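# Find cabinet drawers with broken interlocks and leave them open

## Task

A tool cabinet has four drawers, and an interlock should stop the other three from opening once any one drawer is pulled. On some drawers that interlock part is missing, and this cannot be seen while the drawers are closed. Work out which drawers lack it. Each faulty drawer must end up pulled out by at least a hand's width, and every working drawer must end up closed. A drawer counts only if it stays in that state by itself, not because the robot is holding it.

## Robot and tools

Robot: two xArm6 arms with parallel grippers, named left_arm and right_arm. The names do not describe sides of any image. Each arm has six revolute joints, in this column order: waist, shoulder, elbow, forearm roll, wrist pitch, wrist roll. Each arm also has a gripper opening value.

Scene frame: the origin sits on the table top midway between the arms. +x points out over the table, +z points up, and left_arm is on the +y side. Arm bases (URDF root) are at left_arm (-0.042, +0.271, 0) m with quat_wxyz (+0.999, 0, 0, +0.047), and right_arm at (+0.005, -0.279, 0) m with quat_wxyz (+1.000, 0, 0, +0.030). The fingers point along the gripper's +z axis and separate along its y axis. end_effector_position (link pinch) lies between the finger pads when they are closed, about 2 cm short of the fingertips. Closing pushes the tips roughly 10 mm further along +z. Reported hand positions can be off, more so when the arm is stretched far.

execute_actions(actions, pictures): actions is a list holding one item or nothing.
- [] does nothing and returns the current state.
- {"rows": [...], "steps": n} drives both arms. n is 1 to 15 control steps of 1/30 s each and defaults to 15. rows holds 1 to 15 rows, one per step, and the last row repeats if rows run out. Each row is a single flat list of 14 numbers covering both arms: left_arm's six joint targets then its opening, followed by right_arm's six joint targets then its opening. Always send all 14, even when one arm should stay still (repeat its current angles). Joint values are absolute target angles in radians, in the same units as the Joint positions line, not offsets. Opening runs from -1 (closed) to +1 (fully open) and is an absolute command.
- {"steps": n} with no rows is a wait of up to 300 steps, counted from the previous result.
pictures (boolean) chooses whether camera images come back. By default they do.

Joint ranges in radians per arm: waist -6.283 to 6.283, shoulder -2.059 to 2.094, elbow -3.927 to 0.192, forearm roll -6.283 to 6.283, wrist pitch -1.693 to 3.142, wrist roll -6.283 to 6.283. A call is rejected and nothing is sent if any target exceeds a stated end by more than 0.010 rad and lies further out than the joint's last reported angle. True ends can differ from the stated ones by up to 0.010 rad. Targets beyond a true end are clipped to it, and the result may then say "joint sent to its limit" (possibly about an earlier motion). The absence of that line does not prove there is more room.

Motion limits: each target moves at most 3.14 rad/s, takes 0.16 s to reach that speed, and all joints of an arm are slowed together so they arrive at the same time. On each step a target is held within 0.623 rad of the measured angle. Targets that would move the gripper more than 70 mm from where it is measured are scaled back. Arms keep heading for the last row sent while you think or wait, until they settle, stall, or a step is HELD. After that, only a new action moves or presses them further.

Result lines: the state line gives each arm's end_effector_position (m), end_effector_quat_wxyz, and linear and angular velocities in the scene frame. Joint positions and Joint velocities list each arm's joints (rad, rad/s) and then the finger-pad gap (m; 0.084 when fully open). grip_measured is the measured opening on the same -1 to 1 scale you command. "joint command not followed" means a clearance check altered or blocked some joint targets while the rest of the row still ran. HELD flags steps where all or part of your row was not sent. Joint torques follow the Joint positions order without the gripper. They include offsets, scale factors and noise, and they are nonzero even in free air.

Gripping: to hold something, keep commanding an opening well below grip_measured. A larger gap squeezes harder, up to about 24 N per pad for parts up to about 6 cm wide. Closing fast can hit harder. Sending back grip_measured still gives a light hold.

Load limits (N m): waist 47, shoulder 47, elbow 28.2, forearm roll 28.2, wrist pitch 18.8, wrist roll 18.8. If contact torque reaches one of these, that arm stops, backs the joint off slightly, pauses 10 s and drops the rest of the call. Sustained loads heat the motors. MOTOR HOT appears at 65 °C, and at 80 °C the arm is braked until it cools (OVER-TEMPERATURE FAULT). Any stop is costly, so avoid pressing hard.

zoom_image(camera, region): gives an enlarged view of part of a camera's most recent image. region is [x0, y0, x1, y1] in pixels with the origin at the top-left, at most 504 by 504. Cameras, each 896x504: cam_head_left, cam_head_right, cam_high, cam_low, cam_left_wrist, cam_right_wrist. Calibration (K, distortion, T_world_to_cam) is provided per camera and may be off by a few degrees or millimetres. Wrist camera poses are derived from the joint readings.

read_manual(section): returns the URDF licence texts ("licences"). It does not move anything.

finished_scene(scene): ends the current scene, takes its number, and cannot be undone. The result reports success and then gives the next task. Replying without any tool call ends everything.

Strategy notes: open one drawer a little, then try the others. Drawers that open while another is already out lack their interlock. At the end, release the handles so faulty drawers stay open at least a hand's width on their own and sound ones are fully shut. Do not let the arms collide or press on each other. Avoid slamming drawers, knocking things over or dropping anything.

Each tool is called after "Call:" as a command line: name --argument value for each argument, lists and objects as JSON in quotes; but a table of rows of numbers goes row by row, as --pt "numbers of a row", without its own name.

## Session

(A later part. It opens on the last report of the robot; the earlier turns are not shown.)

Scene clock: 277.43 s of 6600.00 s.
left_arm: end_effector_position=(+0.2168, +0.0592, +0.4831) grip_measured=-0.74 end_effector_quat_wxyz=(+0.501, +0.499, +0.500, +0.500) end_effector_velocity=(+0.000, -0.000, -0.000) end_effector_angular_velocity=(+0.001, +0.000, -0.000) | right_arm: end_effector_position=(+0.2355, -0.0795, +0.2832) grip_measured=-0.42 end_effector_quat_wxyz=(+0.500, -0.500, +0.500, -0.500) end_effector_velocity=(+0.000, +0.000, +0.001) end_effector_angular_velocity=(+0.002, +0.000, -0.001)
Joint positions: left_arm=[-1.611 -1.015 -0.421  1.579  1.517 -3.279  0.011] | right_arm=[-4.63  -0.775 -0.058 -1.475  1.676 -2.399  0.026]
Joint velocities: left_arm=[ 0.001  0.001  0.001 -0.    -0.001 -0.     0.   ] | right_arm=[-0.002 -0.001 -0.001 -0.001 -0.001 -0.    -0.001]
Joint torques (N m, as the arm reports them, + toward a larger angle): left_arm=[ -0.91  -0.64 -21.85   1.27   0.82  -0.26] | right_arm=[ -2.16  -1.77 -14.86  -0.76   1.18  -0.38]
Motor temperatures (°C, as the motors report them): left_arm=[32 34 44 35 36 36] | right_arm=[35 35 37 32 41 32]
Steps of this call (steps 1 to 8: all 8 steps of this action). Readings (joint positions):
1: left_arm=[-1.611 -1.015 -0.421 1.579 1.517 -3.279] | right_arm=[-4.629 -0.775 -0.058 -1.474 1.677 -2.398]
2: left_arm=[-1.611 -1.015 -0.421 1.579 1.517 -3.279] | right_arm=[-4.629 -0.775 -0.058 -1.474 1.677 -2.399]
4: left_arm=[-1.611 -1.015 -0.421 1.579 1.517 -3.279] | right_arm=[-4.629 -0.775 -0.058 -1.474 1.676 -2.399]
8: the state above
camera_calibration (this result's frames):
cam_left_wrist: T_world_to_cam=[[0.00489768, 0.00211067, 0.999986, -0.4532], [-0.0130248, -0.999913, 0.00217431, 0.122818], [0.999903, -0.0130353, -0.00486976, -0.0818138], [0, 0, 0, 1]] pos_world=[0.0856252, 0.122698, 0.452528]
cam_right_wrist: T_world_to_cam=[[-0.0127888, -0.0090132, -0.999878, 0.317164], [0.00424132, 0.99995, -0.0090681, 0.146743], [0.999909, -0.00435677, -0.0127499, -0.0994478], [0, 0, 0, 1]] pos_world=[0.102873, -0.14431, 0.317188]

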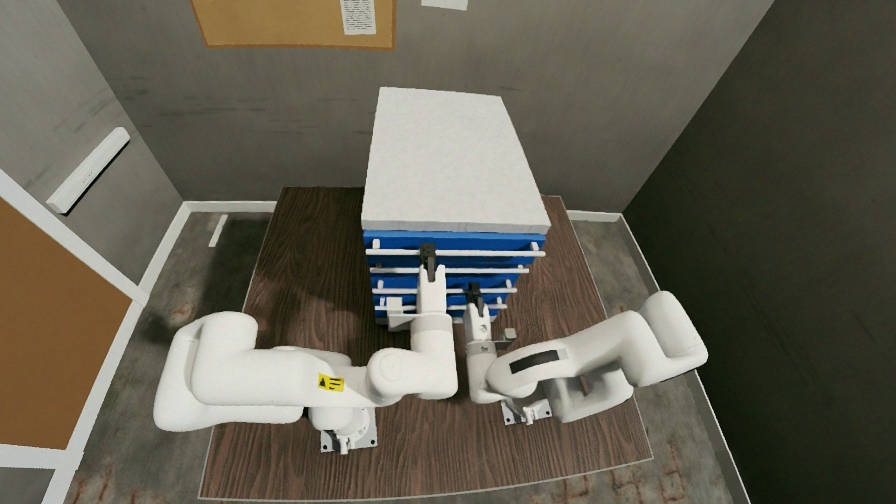

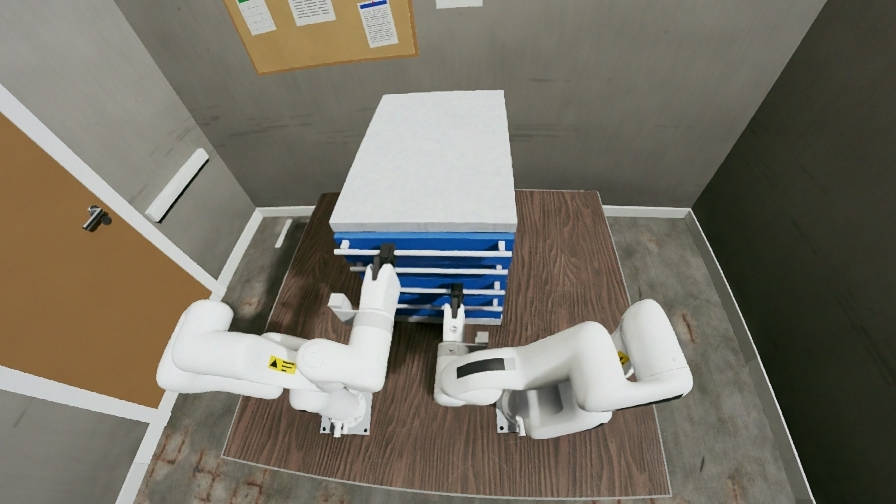

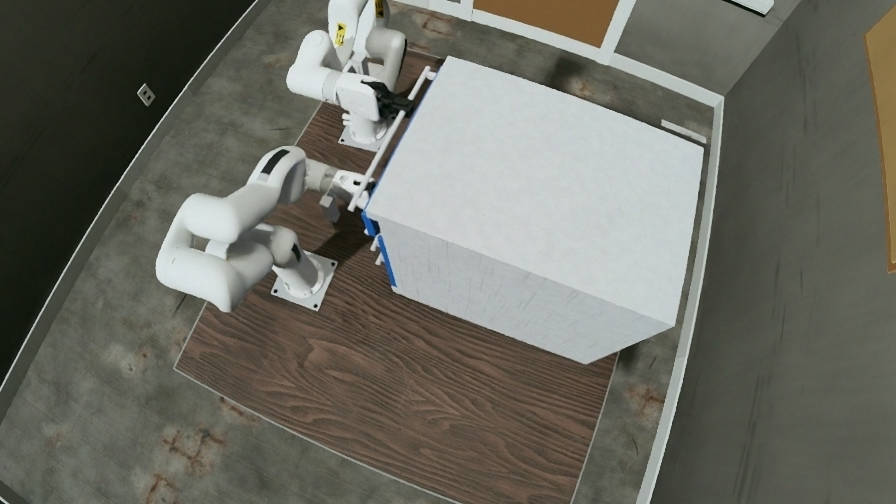

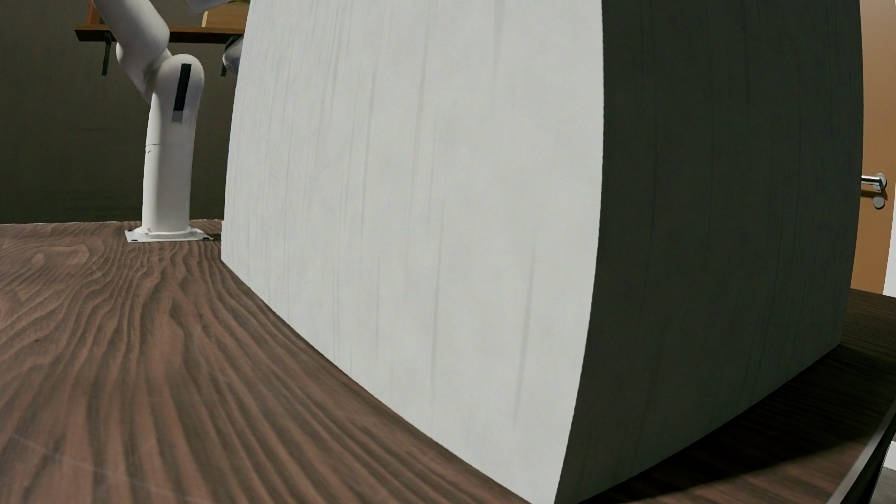

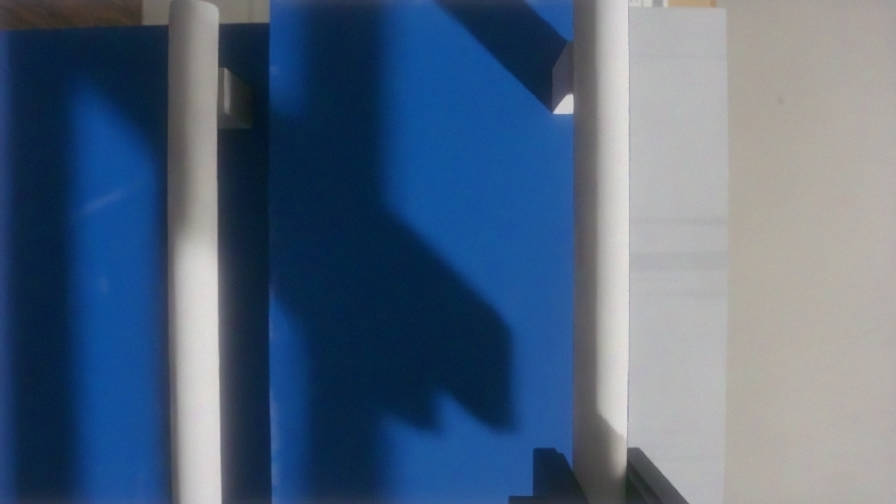

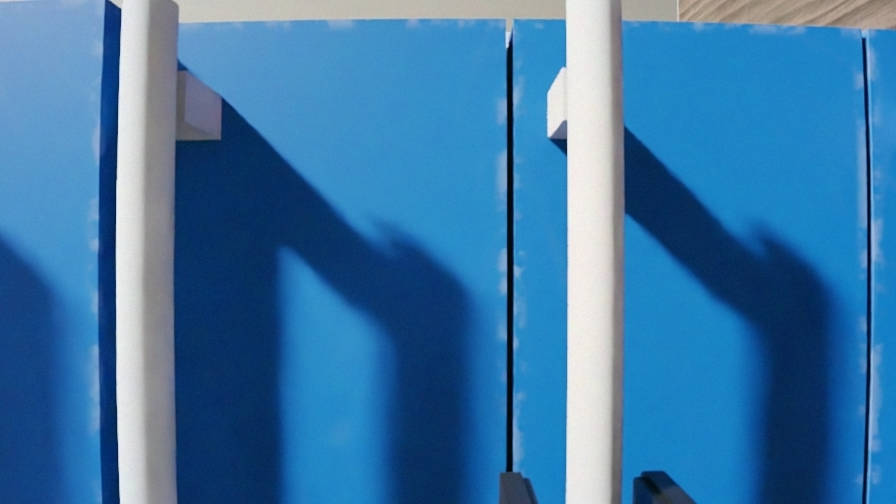

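Call:
execute_actions --actions '[{"rows": [ [-1.6106,-1.0150,-0.4206,1.5784,1.5171,-3.2782,-1,-4.6302,-0.7753,-0.0578,-1.4748,1.6759,-2.3988,-0.5], [-1.6106,-1.0150,-0.4206,1.5784,1.5171,-3.2782,-1,-4.6302,-0.7753,-0.0578,-1.4748,1.6759,-2.3988,-0.6], [-1.6106,-1.0150,-0.4206,1.5784,1.5171,-3.2782,-1,-4.6302,-0.7753,-0.0578,-1.4748,1.6759,-2.3988,-0.65], [-1.6106,-1.0150,-0.4206,1.5784,1.5171,-3.2782,-1,-4.6302,-0.7753,-0.0578,-1.4748,1.6759,-2.3988,-0.7], [-1.6106,-1.0150,-0.4206,1.5784,1.5171,-3.2782,-1,-4.6302,-0.7753,-0.0578,-1.4748,1.6759,-2.3988,-0.75], [-1.6106,-1.0150,-0.4206,1.5784,1.5171,-3.2782,-1,-4.6302,-0.7753,-0.0578,-1.4748,1.6759,-2.3988,-0.8], [-1.6106,-1.0150,-0.4206,1.5784,1.5171,-3.2782,-1,-4.6302,-0.7753,-0.0578,-1.4748,1.6759,-2.3988,-0.9], [-1.6106,-1.0150,-0.4206,1.5784,1.5171,-3.2782,-1,-4.6302,-0.7753,-0.0578,-1.4748,1.6759,-2.3988,-1.0]], "steps": 12}]' --pictures false

Call:
execute_actions --actions '[{"rows": [ [-1.6106,-1.0150,-0.4206,1.5784,1.5171,-3.2782,-1,-4.6233,-0.7738,-0.0587,-1.4700,1.6808,-2.3975,-1], [-1.6106,-1.0150,-0.4206,1.5784,1.5171,-3.2782,-1,-4.6165,-0.7722,-0.0597,-1.4652,1.6858,-2.3962,-1], [-1.6106,-1.0150,-0.4206,1.5784,1.5171,-3.2782,-1,-4.6096,-0.7707,-0.0606,-1.4603,1.6907,-2.3948,-1], [-1.6106,-1.0150,-0.4206,1.5784,1.5171,-3.2782,-1,-4.6028,-0.7691,-0.0616,-1.4555,1.6957,-2.3935,-1], [-1.6106,-1.0150,-0.4206,1.5784,1.5171,-3.2782,-1,-4.5959,-0.7676,-0.0625,-1.4507,1.7006,-2.3922,-1], [-1.6106,-1.0150,-0.4206,1.5784,1.5171,-3.2782,-1,-4.5890,-0.7660,-0.0635,-1.4459,1.7055,-2.3909,-1], [-1.6106,-1.0150,-0.4206,1.5784,1.5171,-3.2782,-1,-4.5822,-0.7645,-0.0644,-1.4411,1.7105,-2.3895,-1], [-1.6106,-1.0150,-0.4206,1.5784,1.5171,-3.2782,-1,-4.5753,-0.7629,-0.0654,-1.4363,1.7154,-2.3882,-1]], "steps": 15}]' --pictures false

Scene clock: 283.13 s of 6600.00 s.
left_arm: end_effector_position=(+0.2168, +0.0591, +0.4829) grip_measured=-0.74 end_effector_quat_wxyz=(+0.500, +0.500, +0.500, +0.500) end_effector_velocity=(+0.000, +0.000, -0.000) end_effector_angular_velocity=(+0.000, -0.000, +0.001) | right_arm: end_effector_position=(+0.2355, -0.0795, +0.2832) grip_measured=-0.74 end_effector_quat_wxyz=(+0.500, -0.500, +0.500, -0.500) end_effector_velocity=(+0.000, +0.000, +0.000) end_effector_angular_velocity=(+0.001, -0.000, -0.000)
Joint positions: left_arm=[-1.611 -1.015 -0.42   1.578  1.517 -3.278  0.011] | right_arm=[-4.63  -0.775 -0.058 -1.475  1.676 -2.399  0.011]
Joint velocities: left_arm=[ 0.  0.  0.  0.  0. -0. -0.] | right_arm=[-0. -0. -0. -0. -0.  0.  0.]
Joint torques (N m, as the arm reports them, + toward a larger angle): left_arm=[ -0.82   0.73 -18.64   0.22   0.68  -0.34] | right_arm=[ -1.76  -1.81 -15.    -0.9    1.25  -0.28]
Motor temperatures (°C, as the motors report them): left_arm=[32 34 43 35 36 36] | right_arm=[35 35 37 32 41 32]
Steps of this call (steps 1 to 15: the robot went on to your last target; steps 16 to 90: nothing new was sent; then 2.30 s passed at rest; steps 91 to 102: all 12 steps of this action). Readings (joint positions):
91: left_arm=[-1.611 -1.015 -0.420 1.578 1.517 -3.279] | right_arm=[-4.630 -0.775 -0.058 -1.475 1.676 -2.399]
92: left_arm=[-1.611 -1.015 -0.420 1.578 1.517 -3.279] | right_arm=[-4.630 -0.775 -0.058 -1.475 1.676 -2.399]
94: left_arm=[-1.611 -1.015 -0.420 1.578 1.517 -3.278] | right_arm=[-4.630 -0.775 -0.058 -1.475 1.676 -2.399]
98: left_arm=[-1.611 -1.015 -0.420 1.578 1.517 -3.278] | right_arm=[-4.630 -0.775 -0.058 -1.475 1.676 -2.399]
102: the state above

Scene clock: 283.63 s of 6600.00 s.
left_arm: end_effector_position=(+0.2168, +0.0591, +0.4829) grip_measured=-0.74 end_effector_quat_wxyz=(+0.500, +0.500, +0.500, +0.500) end_effector_velocity=(-0.000, +0.000, +0.000) end_effector_angular_velocity=(-0.000, -0.000, +0.001) | right_arm: end_effector_position=(+0.2275, -0.0794, +0.2832) grip_measured=-0.74 end_effector_quat_wxyz=(+0.500, -0.500, +0.500, -0.500) end_effector_velocity=(-0.002, +0.001, -0.000) end_effector_angular_velocity=(+0.000, +0.002, +0.002)
Joint positions: left_arm=[-1.611 -1.015 -0.42   1.578  1.517 -3.278  0.011] | right_arm=[-4.576 -0.763 -0.065 -1.437  1.715 -2.388  0.011]
Joint velocities: left_arm=[-0.001  0.    -0.     0.     0.001 -0.     0.   ] | right_arm=[ 0.012  0.003 -0.002  0.009  0.006  0.003 -0.   ]
Joint torques (N m, as the arm reports them, + toward a larger angle): left_arm=[ -0.7    0.86 -19.29   0.24   0.73  -0.26] | right_arm=[ -1.11  -1.79 -15.13  -0.67   0.4   -0.2 ]
Motor temperatures (°C, as the motors report them): left_arm=[32 34 43 35 36 36] | right_arm=[35 35 37 32 41 32]
Steps of this call (steps 1 to 15: all 15 steps of this action). Readings (joint positions):
1: left_arm=[-1.611 -1.015 -0.420 1.578 1.517 -3.278] | right_arm=[-4.630 -0.775 -0.058 -1.475 1.676 -2.399]
2: left_arm=[-1.611 -1.015 -0.420 1.578 1.517 -3.278] | right_arm=[-4.629 -0.775 -0.058 -1.474 1.677 -2.399]
4: left_arm=[-1.611 -1.015 -0.420 1.578 1.517 -3.278] | right_arm=[-4.622 -0.773 -0.059 -1.469 1.682 -2.397]
8: left_arm=[-1.611 -1.015 -0.420 1.578 1.517 -3.278] | right_arm=[-4.598 -0.768 -0.062 -1.452 1.700 -2.393]
15: the state above

Call:
execute_actions --actions '[{"rows": [ [-1.6106,-1.0150,-0.4212,1.5784,1.5171,-3.2777,-1,-4.5662,-0.7608,-0.0667,-1.4299,1.7220,-2.3864,-1], [-1.6106,-1.0150,-0.4212,1.5784,1.5171,-3.2777,-1,-4.5570,-0.7588,-0.0679,-1.4234,1.7286,-2.3847,-1], [-1.6106,-1.0150,-0.4212,1.5784,1.5171,-3.2777,-1,-4.5479,-0.7567,-0.0692,-1.4170,1.7352,-2.3829,-1], [-1.6106,-1.0150,-0.4212,1.5784,1.5171,-3.2777,-1,-4.5387,-0.7546,-0.0704,-1.4106,1.7417,-2.3811,-1], [-1.6106,-1.0150,-0.4212,1.5784,1.5171,-3.2777,-1,-4.5296,-0.7526,-0.0717,-1.4041,1.7483,-2.3794,-1], [-1.6106,-1.0150,-0.4212,1.5784,1.5171,-3.2777,-1,-4.5204,-0.7505,-0.0729,-1.3977,1.7549,-2.3776,-1], [-1.6106,-1.0150,-0.4212,1.5784,1.5171,-3.2777,-1,-4.5120,-0.7478,-0.0747,-1.3915,1.7607,-2.3754,-1], [-1.6106,-1.0150,-0.4212,1.5784,1.5171,-3.2777,-1,-4.5037,-0.7450,-0.0764,-1.3853,1.7664,-2.3732,-1]], "steps": 14}]' --pictures false

Scene clock: 290.97 s of 6600.00 s.
left_arm: end_effector_position=(+0.2168, +0.0591, +0.4831) grip_measured=-0.74 end_effector_quat_wxyz=(+0.500, +0.500, +0.500, +0.500) end_effector_velocity=(-0.000, +0.000, +0.001) end_effector_angular_velocity=(-0.002, -0.001, -0.000) | right_arm: end_effector_position=(+0.2165, -0.0794, +0.2831) grip_measured=-0.74 end_effector_quat_wxyz=(+0.500, -0.500, +0.500, -0.500) end_effector_velocity=(-0.004, -0.000, -0.001) end_effector_angular_velocity=(-0.001, +0.001, -0.000)
Joint positions: left_arm=[-1.611 -1.015 -0.421  1.578  1.517 -3.278  0.011] | right_arm=[-4.506 -0.746 -0.076 -1.387  1.765 -2.374  0.011]
Joint velocities: left_arm=[-0.    -0.001 -0.002  0.     0.     0.     0.   ] | right_arm=[ 0.026  0.008 -0.004  0.02   0.017  0.006 -0.   ]
Joint torques (N m, as the arm reports them, + toward a larger angle): left_arm=[ -0.91  -0.02 -21.26   1.07   0.79  -0.44] | right_arm=[  0.12  -1.8  -15.45  -1.19  -0.89  -0.19]
Motor temperatures (°C, as the motors report them): left_arm=[32 34 43 35 36 36] | right_arm=[35 35 38 33 41 32]
Steps of this call (steps 1 to 15: the robot went on to your last target; steps 16 to 90: nothing new was sent; then 3.87 s passed at rest; steps 91 to 104: all 14 steps of this action). Readings (joint positions):
91: left_arm=[-1.611 -1.015 -0.421 1.578 1.517 -3.278] | right_arm=[-4.575 -0.763 -0.065 -1.436 1.716 -2.388]
92: left_arm=[-1.611 -1.015 -0.421 1.578 1.517 -3.278] | right_arm=[-4.573 -0.762 -0.066 -1.435 1.717 -2.388]
94: left_arm=[-1.611 -1.015 -0.421 1.578 1.517 -3.278] | right_arm=[-4.563 -0.760 -0.067 -1.428 1.724 -2.386]
98: left_arm=[-1.611 -1.015 -0.421 1.578 1.517 -3.278] | right_arm=[-4.532 -0.753 -0.072 -1.406 1.746 -2.380]
104: the state above

Call:
execute_actions --actions '[{"rows": [ [-1.6106,-1.0150,-0.4212,1.5784,1.5171,-3.2777,-1,-4.4869,-0.7396,-0.0800,-1.3728,1.7779,-2.3687,-1], [-1.6106,-1.0150,-0.4212,1.5784,1.5171,-3.2777,-1,-4.4702,-0.7341,-0.0835,-1.3604,1.7894,-2.3643,-1], [-1.6106,-1.0150,-0.4212,1.5784,1.5171,-3.2777,-1,-4.4535,-0.7286,-0.0870,-1.3479,1.8009,-2.3599,-1], [-1.6106,-1.0150,-0.4212,1.5784,1.5171,-3.2777,-1,-4.4367,-0.7232,-0.0906,-1.3355,1.8124,-2.3554,-1], [-1.6106,-1.0150,-0.4212,1.5784,1.5171,-3.2777,-1,-4.4200,-0.7177,-0.0941,-1.3230,1.8239,-2.3510,-1], [-1.6106,-1.0150,-0.4212,1.5784,1.5171,-3.2777,-1,-4.4018,-0.7093,-0.0997,-1.3085,1.8357,-2.3444,-1], [-1.6106,-1.0150,-0.4212,1.5784,1.5171,-3.2777,-1,-4.3836,-0.7009,-0.1052,-1.2940,1.8474,-2.3377,-1], [-1.6106,-1.0150,-0.4212,1.5784,1.5171,-3.2777,-1,-4.3654,-0.6926,-0.1108,-1.2794,1.8592,-2.3311,-1], [-1.6106,-1.0150,-0.4212,1.5784,1.5171,-3.2777,-1,-4.3472,-0.6842,-0.1163,-1.2649,1.8709,-2.3244,-1], [-1.6106,-1.0150,-0.4212,1.5784,1.5171,-3.2777,-1,-4.3290,-0.6758,-0.1219,-1.2504,1.8827,-2.3178,-1], [-1.6106,-1.0150,-0.4212,1.5784,1.5171,-3.2777,-1,-4.3127,-0.6663,-0.1284,-1.2366,1.8926,-2.3106,-1], [-1.6106,-1.0150,-0.4212,1.5784,1.5171,-3.2777,-1,-4.2963,-0.6569,-0.1350,-1.2227,1.9025,-2.3034,-1], [-1.6106,-1.0150,-0.4212,1.5784,1.5171,-3.2777,-1,-4.2800,-0.6474,-0.1415,-1.2089,1.9125,-2.2962,-1], [-1.6106,-1.0150,-0.4212,1.5784,1.5171,-3.2777,-1,-4.2636,-0.6380,-0.1481,-1.1950,1.9224,-2.2890,-1], [-1.6106,-1.0150,-0.4212,1.5784,1.5171,-3.2777,-1,-4.2473,-0.6285,-0.1546,-1.1812,1.9323,-2.2818,-1]], "steps": 15}]' --pictures false

Scene clock: 297.93 s of 6600.00 s.
left_arm: end_effector_position=(+0.2168, +0.0592, +0.4832) grip_measured=-0.74 end_effector_quat_wxyz=(+0.500, +0.500, +0.500, +0.500) end_effector_velocity=(-0.000, +0.000, +0.001) end_effector_angular_velocity=(-0.003, -0.001, -0.001) | right_arm: end_effector_position=(+0.1814, -0.0795, +0.2829) grip_measured=-0.74 end_effector_quat_wxyz=(+0.500, -0.500, +0.500, -0.500) end_effector_velocity=(-0.099, -0.000, -0.000) end_effector_angular_velocity=(-0.003, -0.002, -0.000)
Joint positions: left_arm=[-1.611 -1.015 -0.421  1.578  1.517 -3.278  0.011] | right_arm=[-4.306 -0.661 -0.132 -1.231  1.897 -2.307  0.011]
Joint velocities: left_arm=[-0.    -0.001 -0.002  0.    -0.    -0.    -0.   ] | right_arm=[ 0.501  0.276 -0.188  0.418  0.308  0.21  -0.   ]
Joint torques (N m, as the arm reports them, + toward a larger angle): left_arm=[ -0.79  -0.97 -23.06   1.5    0.78  -0.24] | right_arm=[ -0.14  -1.95 -14.29  -0.54  -1.23  -0.11]
Motor temperatures (°C, as the motors report them): left_arm=[32 34 43 35 35 36] | right_arm=[35 35 39 33 41 32]
Steps of this call (steps 1 to 15: the robot went on to your last target; steps 16 to 90: nothing new was sent; then 3.47 s passed at rest; steps 91 to 105: all 15 steps of this action). Readings (joint positions):
91: left_arm=[-1.611 -1.015 -0.421 1.578 1.517 -3.278] | right_arm=[-4.503 -0.745 -0.077 -1.385 1.767 -2.373]
92: left_arm=[-1.611 -1.015 -0.421 1.578 1.517 -3.278] | right_arm=[-4.500 -0.744 -0.077 -1.382 1.769 -2.372]
94: left_arm=[-1.611 -1.015 -0.421 1.578 1.517 -3.278] | right_arm=[-4.483 -0.738 -0.081 -1.370 1.781 -2.368]
98: left_arm=[-1.611 -1.015 -0.421 1.578 1.517 -3.278] | right_arm=[-4.426 -0.718 -0.094 -1.327 1.819 -2.352]
105: the state above

Call:
execute_actions --actions '[{"rows": [ [-1.6033,-1.0146,-0.4214,1.5794,1.5099,-3.2780,-1,-4.2473,-0.6285,-0.1546,-1.1812,1.9323,-2.2818,-1], [-1.5960,-1.0141,-0.4217,1.5804,1.5027,-3.2783,-1,-4.2473,-0.6285,-0.1546,-1.1812,1.9323,-2.2818,-1], [-1.5887,-1.0137,-0.4219,1.5814,1.4954,-3.2786,-1,-4.2473,-0.6285,-0.1546,-1.1812,1.9323,-2.2818,-1], [-1.5851,-1.0135,-0.4220,1.5819,1.4918,-3.2788,-1,-4.2473,-0.6285,-0.1546,-1.1812,1.9323,-2.2818,-1], [-1.5815,-1.0132,-0.4221,1.5824,1.4882,-3.2789,-1,-4.2473,-0.6285,-0.1546,-1.1812,1.9323,-2.2818,-1], [-1.5779,-1.0130,-0.4223,1.5829,1.4846,-3.2791,-1,-4.2473,-0.6285,-0.1546,-1.1812,1.9323,-2.2818,-1], [-1.5742,-1.0127,-0.4224,1.5834,1.4810,-3.2792,-1,-4.2473,-0.6285,-0.1546,-1.1812,1.9323,-2.2818,-1], [-1.5706,-1.0125,-0.4225,1.5839,1.4774,-3.2794,-1,-4.2473,-0.6285,-0.1546,-1.1812,1.9323,-2.2818,-1], [-1.5669,-1.0122,-0.4226,1.5844,1.4738,-3.2796,-1,-4.2473,-0.6285,-0.1546,-1.1812,1.9323,-2.2818,-1]], "steps": 15}]' --pictures false

Scene clock: 302.73 s of 6600.00 s.
left_arm: end_effector_position=(+0.2227, +0.0591, +0.4833) grip_measured=-0.74 end_effector_quat_wxyz=(+0.500, +0.500, +0.500, +0.500) end_effector_velocity=(+0.001, -0.000, +0.000) end_effector_angular_velocity=(-0.001, +0.001, -0.003) | right_arm: end_effector_position=(+0.1695, -0.0798, +0.2829) grip_measured=-0.74 end_effector_quat_wxyz=(+0.500, -0.500, +0.500, -0.500) end_effector_velocity=(-0.000, +0.000, -0.000) end_effector_angular_velocity=(-0.000, +0.000, +0.001)
Joint positions: left_arm=[-1.568 -1.012 -0.423  1.584  1.475 -3.28   0.011] | right_arm=[-4.247 -0.628 -0.155 -1.181  1.932 -2.282  0.011]
Joint velocities: left_arm=[ 0.011 -0.    -0.     0.001 -0.013 -0.001  0.   ] | right_arm=[-0.     0.     0.001 -0.001 -0.001  0.     0.   ]
Joint torques (N m, as the arm reports them, + toward a larger angle): left_arm=[ -1.24  -0.51 -23.14   1.66   0.57  -0.32] | right_arm=[ -0.83  -2.51 -13.17  -0.4   -0.27  -0.11]
Motor temperatures (°C, as the motors report them): left_arm=[32 34 43 35 35 36] | right_arm=[35 35 38 32 41 32]
Steps of this call (steps 1 to 30: the robot went on to your last target; steps 31 to 90: nothing new was sent; then 1.30 s passed at rest; steps 91 to 105: all 15 steps of this action). Readings (joint positions):
91: left_arm=[-1.610 -1.015 -0.421 1.578 1.517 -3.278] | right_arm=[-4.247 -0.628 -0.155 -1.181 1.932 -2.282]
92: left_arm=[-1.609 -1.015 -0.421 1.579 1.515 -3.278] | right_arm=[-4.247 -0.628 -0.155 -1.181 1.932 -2.282]
94: left_arm=[-1.601 -1.015 -0.421 1.580 1.508 -3.278] | right_arm=[-4.247 -0.628 -0.155 -1.181 1.932 -2.282]
98: left_arm=[-1.583 -1.013 -0.422 1.582 1.490 -3.279] | right_arm=[-4.247 -0.628 -0.155 -1.181 1.932 -2.282]
105: the state above

Call:
execute_actions --actions '[{"rows": [ [-1.5633,-1.0120,-0.4228,1.5849,1.4702,-3.2798,-1,-4.2473,-0.6285,-0.1546,-1.1812,1.9323,-2.2818,-1], [-1.5596,-1.0117,-0.4229,1.5854,1.4665,-3.2799,-1,-4.2473,-0.6285,-0.1546,-1.1812,1.9323,-2.2818,-1], [-1.5560,-1.0115,-0.4230,1.5859,1.4629,-3.2801,-1,-4.2473,-0.6285,-0.1546,-1.1812,1.9323,-2.2818,-1], [-1.5524,-1.0112,-0.4232,1.5864,1.4593,-3.2803,-1,-4.2473,-0.6285,-0.1546,-1.1812,1.9323,-2.2818,-1], [-1.5487,-1.0110,-0.4233,1.5868,1.4557,-3.2804,-1,-4.2473,-0.6285,-0.1546,-1.1812,1.9323,-2.2818,-1], [-1.5451,-1.0107,-0.4234,1.5873,1.4521,-3.2806,-1,-4.2473,-0.6285,-0.1546,-1.1812,1.9323,-2.2818,-1]], "steps": 12}]' --pictures false

Scene clock: 306.60 s of 6600.00 s.
left_arm: end_effector_position=(+0.2257, +0.0590, +0.4832) grip_measured=-0.74 end_effector_quat_wxyz=(+0.500, +0.500, +0.500, +0.500) end_effector_velocity=(+0.001, +0.000, +0.000) end_effector_angular_velocity=(-0.002, -0.000, -0.001) | right_arm: end_effector_position=(+0.1695, -0.0798, +0.2829) grip_measured=-0.74 end_effector_quat_wxyz=(+0.500, -0.500, +0.500, -0.500) end_effector_velocity=(+0.000, -0.001, -0.000) end_effector_angular_velocity=(-0.001, -0.001, -0.001)
Joint positions: left_arm=[-1.546 -1.011 -0.423  1.587  1.453 -3.281  0.011] | right_arm=[-4.247 -0.629 -0.155 -1.181  1.932 -2.282  0.011]
Joint velocities: left_arm=[ 0.009 -0.001 -0.     0.002 -0.01  -0.001  0.   ] | right_arm=[-0.     0.     0.001  0.     0.     0.    -0.   ]
Joint torques (N m, as the arm reports them, + toward a larger angle): left_arm=[ -1.12  -0.05 -22.56   1.49   0.19  -0.29] | right_arm=[ -1.13  -2.44 -13.15  -0.04  -0.18  -0.17]
Motor temperatures (°C, as the motors report them): left_arm=[32 34 43 35 35 36] | right_arm=[35 35 38 32 41 32]
Steps of this call (steps 1 to 15: the robot went on to your last target; steps 16 to 90: nothing new was sent; then 0.47 s passed at rest; steps 91 to 102: all 12 steps of this action). Readings (joint positions):
91: left_arm=[-1.567 -1.012 -0.423 1.584 1.474 -3.280] | right_arm=[-4.247 -0.629 -0.155 -1.181 1.932 -2.282]
92: left_arm=[-1.566 -1.012 -0.423 1.585 1.473 -3.280] | right_arm=[-4.247 -0.629 -0.155 -1.181 1.932 -2.282]
94: left_arm=[-1.562 -1.012 -0.423 1.585 1.469 -3.280] | right_arm=[-4.247 -0.629 -0.155 -1.181 1.932 -2.282]
98: left_arm=[-1.550 -1.011 -0.423 1.587 1.457 -3.280] | right_arm=[-4.247 -0.628 -0.155 -1.181 1.932 -2.282]
102: the state above

Call:
execute_actions --actions '[{"rows": [ [-1.5414,-1.0105,-0.4236,1.5878,1.4485,-3.2808,-1,-4.2473,-0.6285,-0.1546,-1.1812,1.9323,-2.2818,-1], [-1.5378,-1.0102,-0.4237,1.5883,1.4449,-3.2809,-1,-4.2473,-0.6285,-0.1546,-1.1812,1.9323,-2.2818,-1], [-1.5342,-1.0100,-0.4238,1.5888,1.4413,-3.2811,-1,-4.2473,-0.6285,-0.1546,-1.1812,1.9323,-2.2818,-1], [-1.5305,-1.0097,-0.4240,1.5893,1.4376,-3.2813,-1,-4.2473,-0.6285,-0.1546,-1.1812,1.9323,-2.2818,-1], [-1.5269,-1.0094,-0.4241,1.5898,1.4340,-3.2814,-1,-4.2473,-0.6285,-0.1546,-1.1812,1.9323,-2.2818,-1], [-1.5232,-1.0091,-0.4242,1.5903,1.4304,-3.2816,-1,-4.2473,-0.6285,-0.1546,-1.1812,1.9323,-2.2818,-1], [-1.5196,-1.0089,-0.4243,1.5908,1.4268,-3.2818,-1,-4.2473,-0.6285,-0.1546,-1.1812,1.9323,-2.2818,-1], [-1.5159,-1.0086,-0.4245,1.5913,1.4232,-3.2819,-1,-4.2473,-0.6285,-0.1546,-1.1812,1.9323,-2.2818,-1], [-1.5123,-1.0084,-0.4246,1.5918,1.4196,-3.2821,-1,-4.2473,-0.6285,-0.1546,-1.1812,1.9323,-2.2818,-1], [-1.5086,-1.0081,-0.4247,1.5923,1.4160,-3.2823,-1,-4.2473,-0.6285,-0.1546,-1.1812,1.9323,-2.2818,-1]], "steps": 15}]' --pictures true

Scene clock: 312.47 s of 6600.00 s.
left_arm: end_effector_position=(+0.2307, +0.0591, +0.4832) grip_measured=-0.74 end_effector_quat_wxyz=(+0.500, +0.500, +0.500, +0.500) end_effector_velocity=(+0.003, -0.000, +0.001) end_effector_angular_velocity=(-0.002, +0.000, -0.001) | right_arm: end_effector_position=(+0.1695, -0.0798, +0.2829) grip_measured=-0.74 end_effector_quat_wxyz=(+0.500, -0.500, +0.500, -0.500) end_effector_velocity=(-0.000, +0.000, +0.000) end_effector_angular_velocity=(+0.001, -0.000, -0.000)
Joint positions: left_arm=[-1.51  -1.008 -0.425  1.592  1.417 -3.282  0.011] | right_arm=[-4.247 -0.629 -0.155 -1.181  1.932 -2.282  0.011]
Joint velocities: left_arm=[ 0.018  0.002 -0.003  0.002 -0.019 -0.001  0.   ] | right_arm=[ 0.    -0.    -0.001 -0.     0.001 -0.    -0.   ]
Joint torques (N m, as the arm reports them, + toward a larger angle): left_arm=[ -0.27   0.26 -21.78   1.16   0.61  -0.23] | right_arm=[ -1.3   -2.72 -13.1   -0.31  -0.26  -0.15]
Motor temperatures (°C, as the motors report them): left_arm=[32 34 43 35 35 36] | right_arm=[35 35 38 32 41 32]
Steps of this call (steps 1 to 15: the robot went on to your last target; steps 16 to 90: nothing new was sent; then 2.37 s passed at rest; steps 91 to 105: all 15 steps of this action). Readings (joint positions):
91: left_arm=[-1.545 -1.011 -0.423 1.587 1.452 -3.281] | right_arm=[-4.247 -0.628 -0.155 -1.181 1.932 -2.282]
92: left_arm=[-1.544 -1.011 -0.423 1.587 1.451 -3.281] | right_arm=[-4.247 -0.629 -0.155 -1.181 1.932 -2.282]
94: left_arm=[-1.540 -1.010 -0.424 1.588 1.447 -3.281] | right_arm=[-4.247 -0.628 -0.155 -1.181 1.932 -2.282]
98: left_arm=[-1.528 -1.010 -0.424 1.590 1.435 -3.281] | right_arm=[-4.247 -0.629 -0.155 -1.181 1.932 -2.282]
105: the state above
camera_calibration (this result's frames):
cam_left_wrist: T_world_to_cam=[[0.00559864, 0.00124136, 0.999984, -0.453383], [-0.0132309, -0.999912, 0.00131535, 0.123409], [0.999897, -0.013238, -0.00558172, -0.095307], [0, 0, 0, 1]] pos_world=[0.0994684, 0.1227, 0.452681]
cam_right_wrist: T_world_to_cam=[[-0.0127225, -0.00898119, -0.999879, 0.31604], [0.00447362, 0.999949, -0.00903875, 0.147296], [0.999909, -0.00458808, -0.0126817, -0.033569], [0, 0, 0, 1]] pos_world=[0.0369278, -0.144604, 0.316907]

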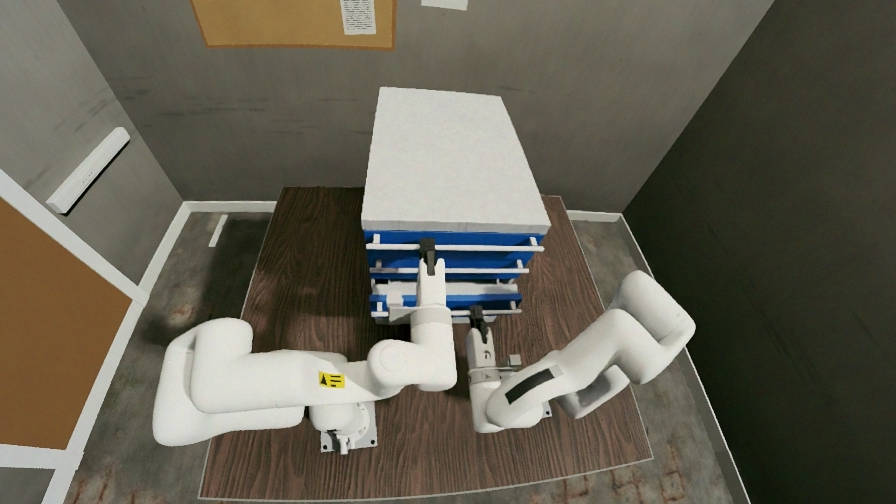

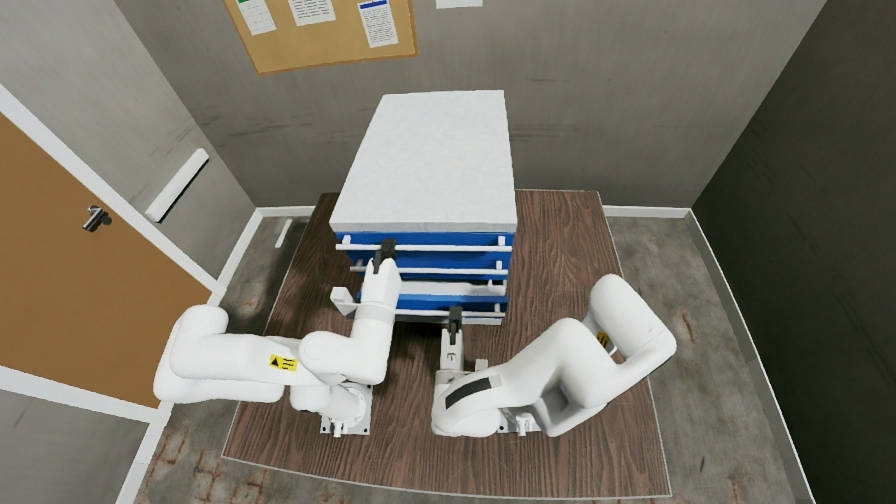

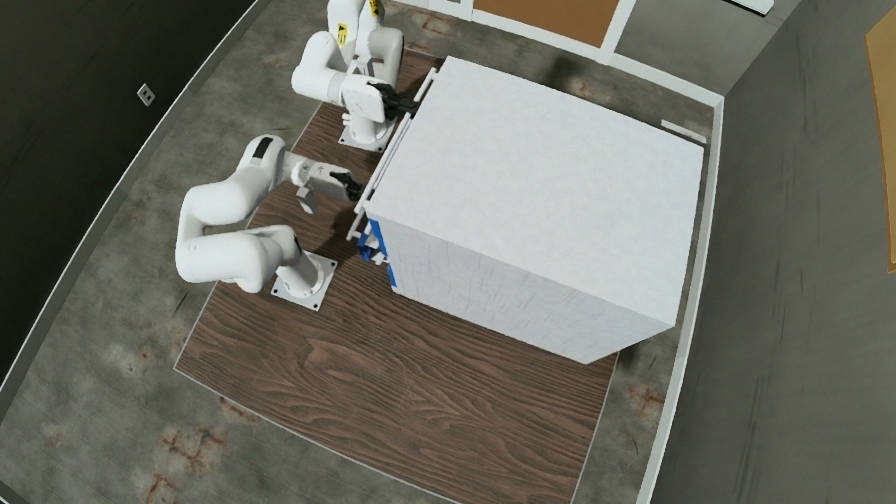

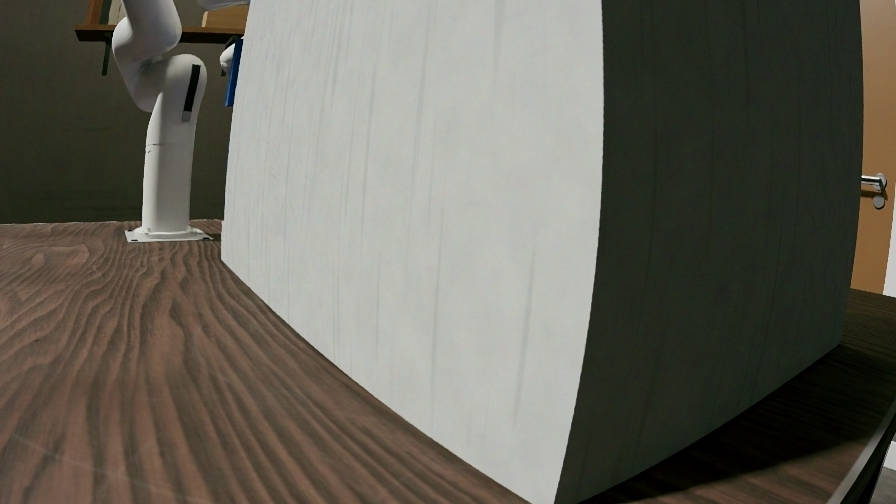

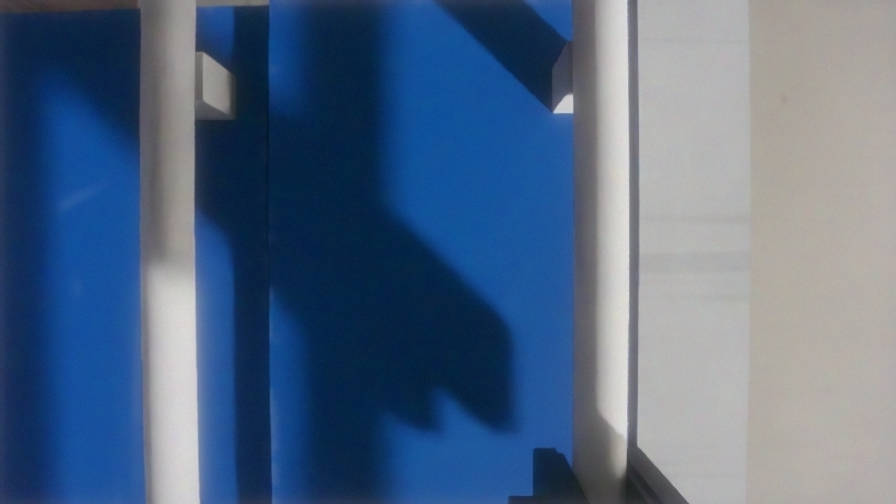

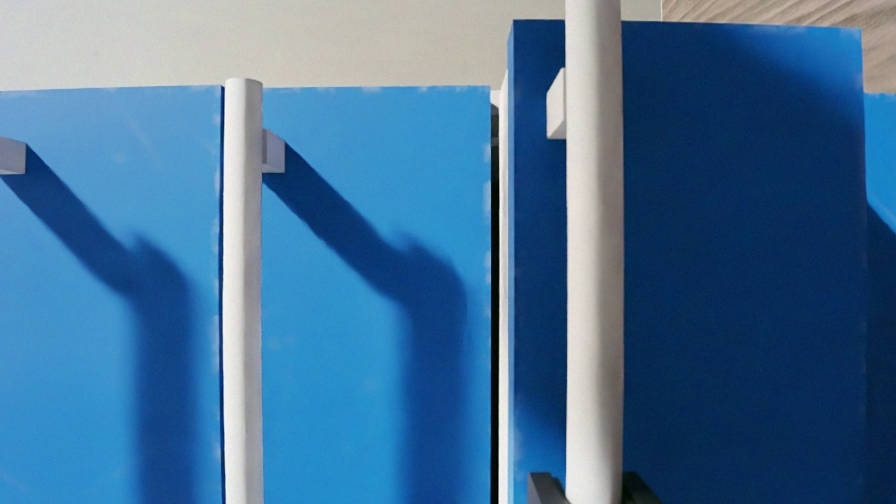

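Call:
execute_actions --actions '[{"rows": [ [-1.5050,-1.0078,-0.4250,1.5928,1.4124,-3.2823,-1,-4.2401,-0.6235,-0.1582,-1.1747,1.9364,-2.2782,-1], [-1.5013,-1.0075,-0.4252,1.5933,1.4087,-3.2824,-1,-4.2329,-0.6186,-0.1618,-1.1683,1.9404,-2.2747,-1], [-1.4977,-1.0073,-0.4254,1.5938,1.4051,-3.2825,-1,-4.2185,-0.6086,-0.1690,-1.1553,1.9485,-2.2676,-1], [-1.4941,-1.0070,-0.4255,1.5943,1.4015,-3.2826,-1,-4.2041,-0.5987,-0.1763,-1.1424,1.9566,-2.2604,-1], [-1.4904,-1.0068,-0.4257,1.5947,1.3979,-3.2828,-1,-4.1897,-0.5887,-0.1835,-1.1294,1.9647,-2.2533,-1], [-1.4868,-1.0065,-0.4258,1.5952,1.3943,-3.2829,-1,-4.1753,-0.5788,-0.1907,-1.1165,1.9728,-2.2462,-1], [-1.4832,-1.0063,-0.4259,1.5957,1.3907,-3.2831,-1,-4.1625,-0.5685,-0.1985,-1.1044,1.9795,-2.2393,-1], [-1.4795,-1.0060,-0.4260,1.5962,1.3871,-3.2833,-1,-4.1497,-0.5582,-0.2063,-1.0923,1.9861,-2.2323,-1], [-1.4759,-1.0057,-0.4261,1.5967,1.3835,-3.2835,-1,-4.1369,-0.5479,-0.2141,-1.0803,1.9928,-2.2254,-1], [-1.4722,-1.0054,-0.4263,1.5972,1.3798,-3.2836,-1,-4.1241,-0.5376,-0.2219,-1.0682,1.9994,-2.2184,-1], [-1.4722,-1.0054,-0.4263,1.5972,1.3798,-3.2836,-1,-4.1113,-0.5273,-0.2297,-1.0561,2.0061,-2.2115,-1], [-1.4722,-1.0054,-0.4263,1.5972,1.3798,-3.2836,-1,-4.0998,-0.5170,-0.2378,-1.0449,2.0118,-2.2051,-1], [-1.4722,-1.0054,-0.4263,1.5972,1.3798,-3.2836,-1,-4.0883,-0.5068,-0.2460,-1.0338,2.0175,-2.1986,-1], [-1.4722,-1.0054,-0.4263,1.5972,1.3798,-3.2836,-1,-4.0768,-0.4965,-0.2541,-1.0226,2.0231,-2.1922,-1], [-1.4722,-1.0054,-0.4263,1.5972,1.3798,-3.2836,-1,-4.0653,-0.4863,-0.2623,-1.0115,2.0288,-2.1857,-1]], "steps": 15}]' --pictures false

Call:
execute_actions --actions '[{"rows": [ [-1.4722,-1.0054,-0.4263,1.5972,1.3798,-3.2836,-1,-4.0538,-0.4760,-0.2704,-1.0003,2.0345,-2.1793,-1], [-1.4722,-1.0054,-0.4263,1.5972,1.3798,-3.2836,-1,-4.0454,-0.4674,-0.2775,-0.9918,2.0383,-2.1743,-1], [-1.4722,-1.0054,-0.4263,1.5972,1.3798,-3.2836,-1,-4.0370,-0.4587,-0.2846,-0.9832,2.0421,-2.1692,-1], [-1.4722,-1.0054,-0.4263,1.5972,1.3798,-3.2836,-1,-4.0286,-0.4501,-0.2918,-0.9747,2.0459,-2.1642,-1], [-1.4722,-1.0054,-0.4263,1.5972,1.3798,-3.2836,-1,-4.0202,-0.4414,-0.2989,-0.9662,2.0496,-2.1591,-1], [-1.4722,-1.0054,-0.4263,1.5972,1.3798,-3.2836,-1,-4.0118,-0.4328,-0.3060,-0.9576,2.0534,-2.1541,-1], [-1.4722,-1.0054,-0.4263,1.5972,1.3798,-3.2836,-1,-4.0034,-0.4241,-0.3131,-0.9491,2.0572,-2.1490,-1]], "steps": 15}]' --pictures true

Scene clock: 333.33 s of 6600.00 s.
left_arm: end_effector_position=(+0.2357, +0.0594, +0.4831) grip_measured=-0.74 end_effector_quat_wxyz=(+0.500, +0.500, +0.500, +0.500) end_effector_velocity=(+0.003, +0.000, -0.001) end_effector_angular_velocity=(+0.002, +0.000, -0.001) | right_arm: end_effector_position=(+0.1349, -0.0798, +0.2830) grip_measured=-0.74 end_effector_quat_wxyz=(+0.500, -0.500, +0.500, -0.500) end_effector_velocity=(-0.099, +0.000, -0.000) end_effector_angular_velocity=(-0.003, +0.000, +0.002)
Joint positions: left_arm=[-1.474 -1.005 -0.426  1.597  1.381 -3.284  0.011] | right_arm=[-4.106 -0.521 -0.234 -1.05   2.009 -2.208  0.011]
Joint velocities: left_arm=[ 0.019  0.001  0.001  0.003 -0.019 -0.001  0.   ] | right_arm=[ 0.357  0.307 -0.238  0.344  0.177  0.198  0.   ]
Joint torques (N m, as the arm reports them, + toward a larger angle): left_arm=[  0.53  -0.54 -20.37   0.41   1.53  -0.18] | right_arm=[ -0.19  -3.82 -13.85  -1.2   -0.85  -0.42]
Motor temperatures (°C, as the motors report them): left_arm=[32 34 42 35 35 36] | right_arm=[35 35 38 32 41 32]
Steps of this call (steps 1 to 15: the robot went on to your last target; steps 16 to 90: nothing new was sent; then 17.37 s passed at rest; steps 91 to 105: all 15 steps of this action). Readings (joint positions):
91: left_arm=[-1.509 -1.008 -0.425 1.592 1.416 -3.282] | right_arm=[-4.247 -0.628 -0.155 -1.181 1.932 -2.282]
92: left_arm=[-1.508 -1.008 -0.425 1.592 1.415 -3.282] | right_arm=[-4.246 -0.627 -0.155 -1.180 1.933 -2.281]
94: left_arm=[-1.504 -1.008 -0.425 1.593 1.411 -3.282] | right_arm=[-4.237 -0.621 -0.160 -1.171 1.939 -2.276]
98: left_arm=[-1.491 -1.007 -0.426 1.595 1.398 -3.283] | right_arm=[-4.194 -0.591 -0.181 -1.133 1.963 -2.255]
105: the state above

Scene clock: 333.83 s of 6600.00 s.
left_arm: end_effector_position=(+0.2358, +0.0594, +0.4830) grip_measured=-0.74 end_effector_quat_wxyz=(+0.500, +0.500, +0.500, +0.500) end_effector_velocity=(+0.000, -0.000, -0.001) end_effector_angular_velocity=(+0.002, +0.000, -0.000) | right_arm: end_effector_position=(+0.1040, -0.0798, +0.2831) grip_measured=-0.74 end_effector_quat_wxyz=(+0.500, -0.500, +0.500, -0.500) end_effector_velocity=(-0.003, +0.000, -0.000) end_effector_angular_velocity=(+0.001, -0.000, +0.001)
Joint positions: left_arm=[-1.472 -1.005 -0.426  1.597  1.38  -3.284  0.011] | right_arm=[-4.005 -0.425 -0.312 -0.95   2.057 -2.15   0.011]
Joint velocities: left_arm=[ 0.     0.001  0.001  0.    -0.001  0.     0.   ] | right_arm=[ 0.009  0.01  -0.008  0.008  0.003  0.007  0.   ]
Joint torques (N m, as the arm reports them, + toward a larger angle): left_arm=[  1.81  -0.66 -20.06   0.3    1.93  -0.28] | right_arm=[ -0.48  -5.48 -14.97  -1.85  -0.67  -0.32]
Motor temperatures (°C, as the motors report them): left_arm=[32 34 42 35 35 36] | right_arm=[35 35 38 32 41 32]
Steps of this call (steps 1 to 15: all 15 steps of this action). Readings (joint positions):
1: left_arm=[-1.473 -1.005 -0.426 1.597 1.380 -3.284] | right_arm=[-4.094 -0.511 -0.242 -1.038 2.015 -2.202]
2: left_arm=[-1.473 -1.005 -0.426 1.597 1.380 -3.284] | right_arm=[-4.082 -0.501 -0.250 -1.027 2.021 -2.195]
4: left_arm=[-1.473 -1.005 -0.426 1.597 1.380 -3.284] | right_arm=[-4.061 -0.481 -0.266 -1.006 2.031 -2.183]
8: left_arm=[-1.473 -1.005 -0.426 1.597 1.380 -3.284] | right_arm=[-4.024 -0.445 -0.295 -0.969 2.048 -2.161]
15: the state above
camera_calibration (this result's frames):
cam_left_wrist: T_world_to_cam=[[0.00616503, 0.000585022, 0.999981, -0.453382], [-0.0135178, -0.999908, 0.000668319, 0.124137], [0.99989, -0.0135216, -0.00615656, -0.10019], [0, 0, 0, 1]] pos_world=[0.104652, 0.123036, 0.452673]
cam_right_wrist: T_world_to_cam=[[-0.0125604, -0.00970358, -0.999874, 0.315234], [0.00494481, 0.99994, -0.00976634, 0.147736], [0.999909, -0.00506686, -0.0125117, 0.0318733], [0, 0, 0, 1]] pos_world=[-0.0286415, -0.144506, 0.317036]

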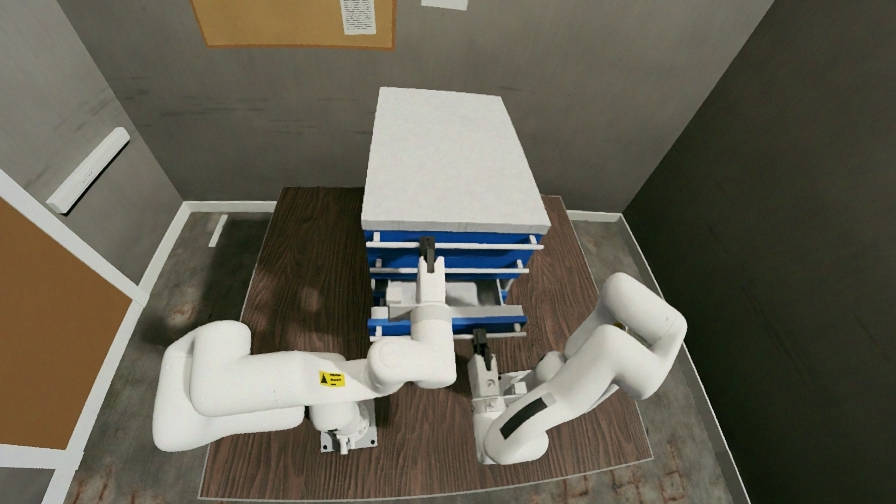

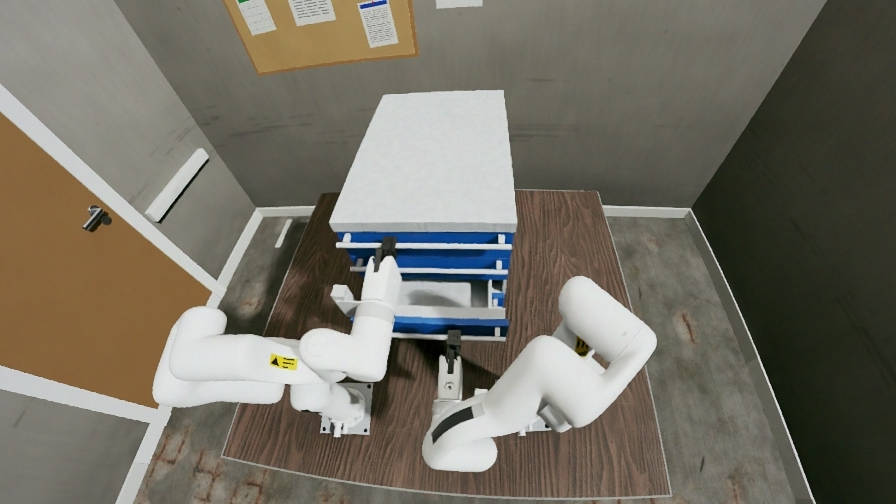

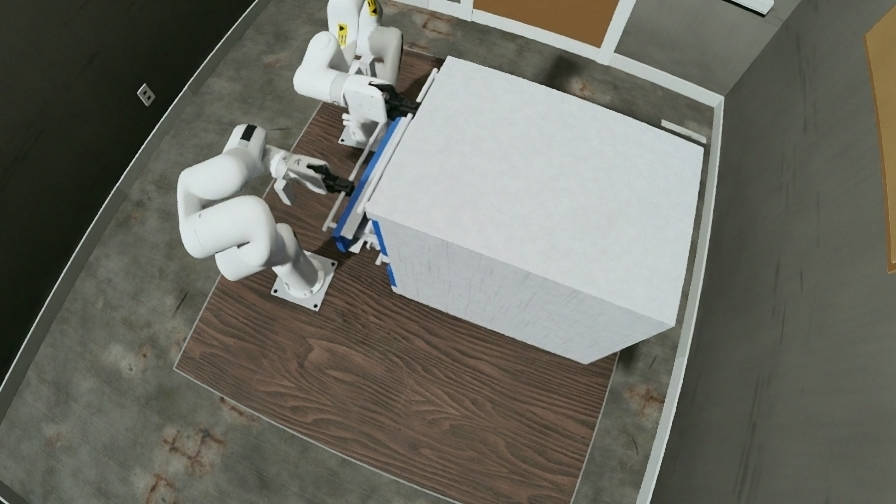

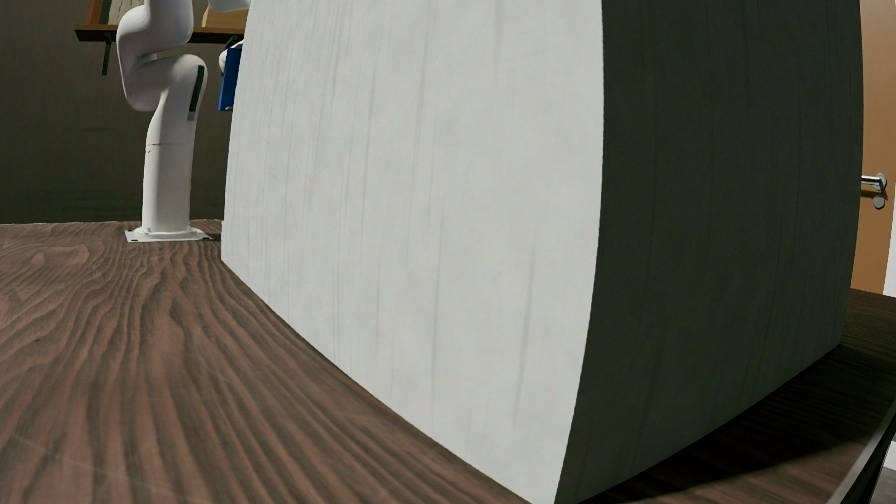

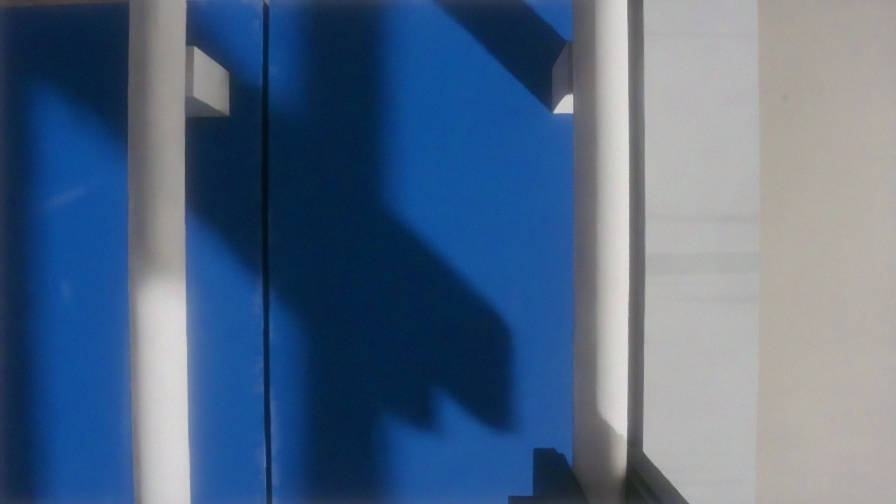

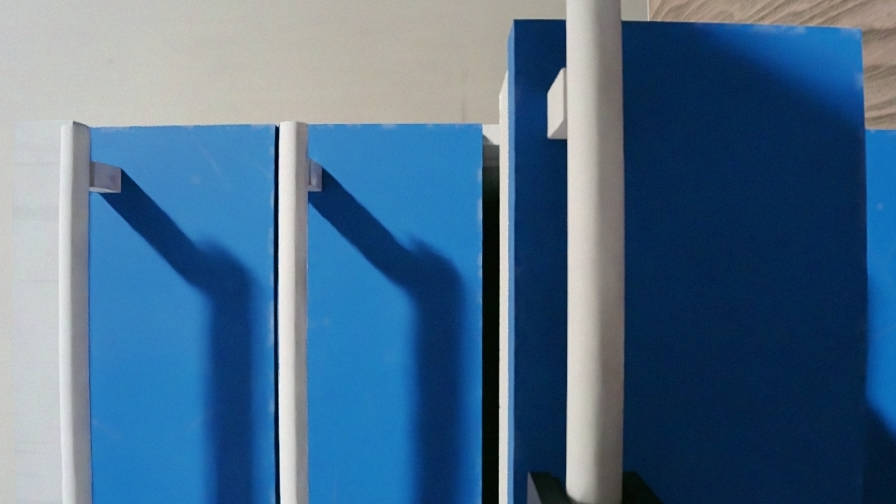

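Call:
execute_actions --actions '[{"rows": [ [-1.4752,-1.0056,-0.4268,1.5968,1.3828,-3.2829,-1,-4.0034,-0.4241,-0.3131,-0.9491,2.0572,-2.1490,-0.5], [-1.4752,-1.0056,-0.4268,1.5968,1.3828,-3.2829,-1,-4.0034,-0.4241,-0.3131,-0.9491,2.0572,-2.1490,-0.2], [-1.4752,-1.0056,-0.4268,1.5968,1.3828,-3.2829,-1,-4.0034,-0.4241,-0.3131,-0.9491,2.0572,-2.1490,0.1], [-1.4752,-1.0056,-0.4268,1.5968,1.3828,-3.2829,-1,-4.0034,-0.4241,-0.3131,-0.9491,2.0572,-2.1490,0.3]], "steps": 15}]' --pictures false

Scene clock: 336.53 s of 6600.00 s.
left_arm: end_effector_position=(+0.2356, +0.0596, +0.4831) grip_measured=-0.74 end_effector_quat_wxyz=(+0.500, +0.500, +0.500, +0.500) end_effector_velocity=(+0.000, +0.000, +0.001) end_effector_angular_velocity=(-0.002, -0.001, +0.001) | right_arm: end_effector_position=(+0.1034, -0.0793, +0.2832) grip_measured=+0.29 end_effector_quat_wxyz=(+0.500, -0.500, +0.500, -0.500) end_effector_velocity=(+0.001, -0.001, -0.000) end_effector_angular_velocity=(-0.003, -0.002, -0.005)
Joint positions: left_arm=[-1.475 -1.005 -0.427  1.597  1.383 -3.283  0.011] | right_arm=[-4.003 -0.424 -0.313 -0.949  2.057 -2.149  0.056]
Joint velocities: left_arm=[-0.    -0.001 -0.001  0.     0.002 -0.    -0.   ] | right_arm=[-0.001 -0.     0.002  0.003  0.003 -0.001  0.002]
Joint torques (N m, as the arm reports them, + toward a larger angle): left_arm=[ -0.08  -2.49 -20.34   0.26   2.34  -0.29] | right_arm=[ -1.94  -5.77 -12.53  -0.66   1.6   -0.16]
Motor temperatures (°C, as the motors report them): left_arm=[32 34 42 35 35 36] | right_arm=[35 35 38 33 41 32]
Steps of this call (steps 1 to 15: the robot went on to your last target; steps 16 to 66: nothing new was sent; steps 67 to 81: all 15 steps of this action). Readings (joint positions):
67: left_arm=[-1.472 -1.005 -0.426 1.597 1.380 -3.284] | right_arm=[-4.003 -0.424 -0.313 -0.949 2.057 -2.149]
68: left_arm=[-1.473 -1.005 -0.426 1.597 1.380 -3.283] | right_arm=[-4.003 -0.424 -0.313 -0.950 2.057 -2.149]
70: left_arm=[-1.474 -1.005 -0.426 1.597 1.382 -3.283] | right_arm=[-4.002 -0.424 -0.317 -0.952 2.054 -2.149]
74: left_arm=[-1.474 -1.005 -0.427 1.597 1.383 -3.283] | right_arm=[-4.003 -0.424 -0.315 -0.951 2.055 -2.149]
81: the state above


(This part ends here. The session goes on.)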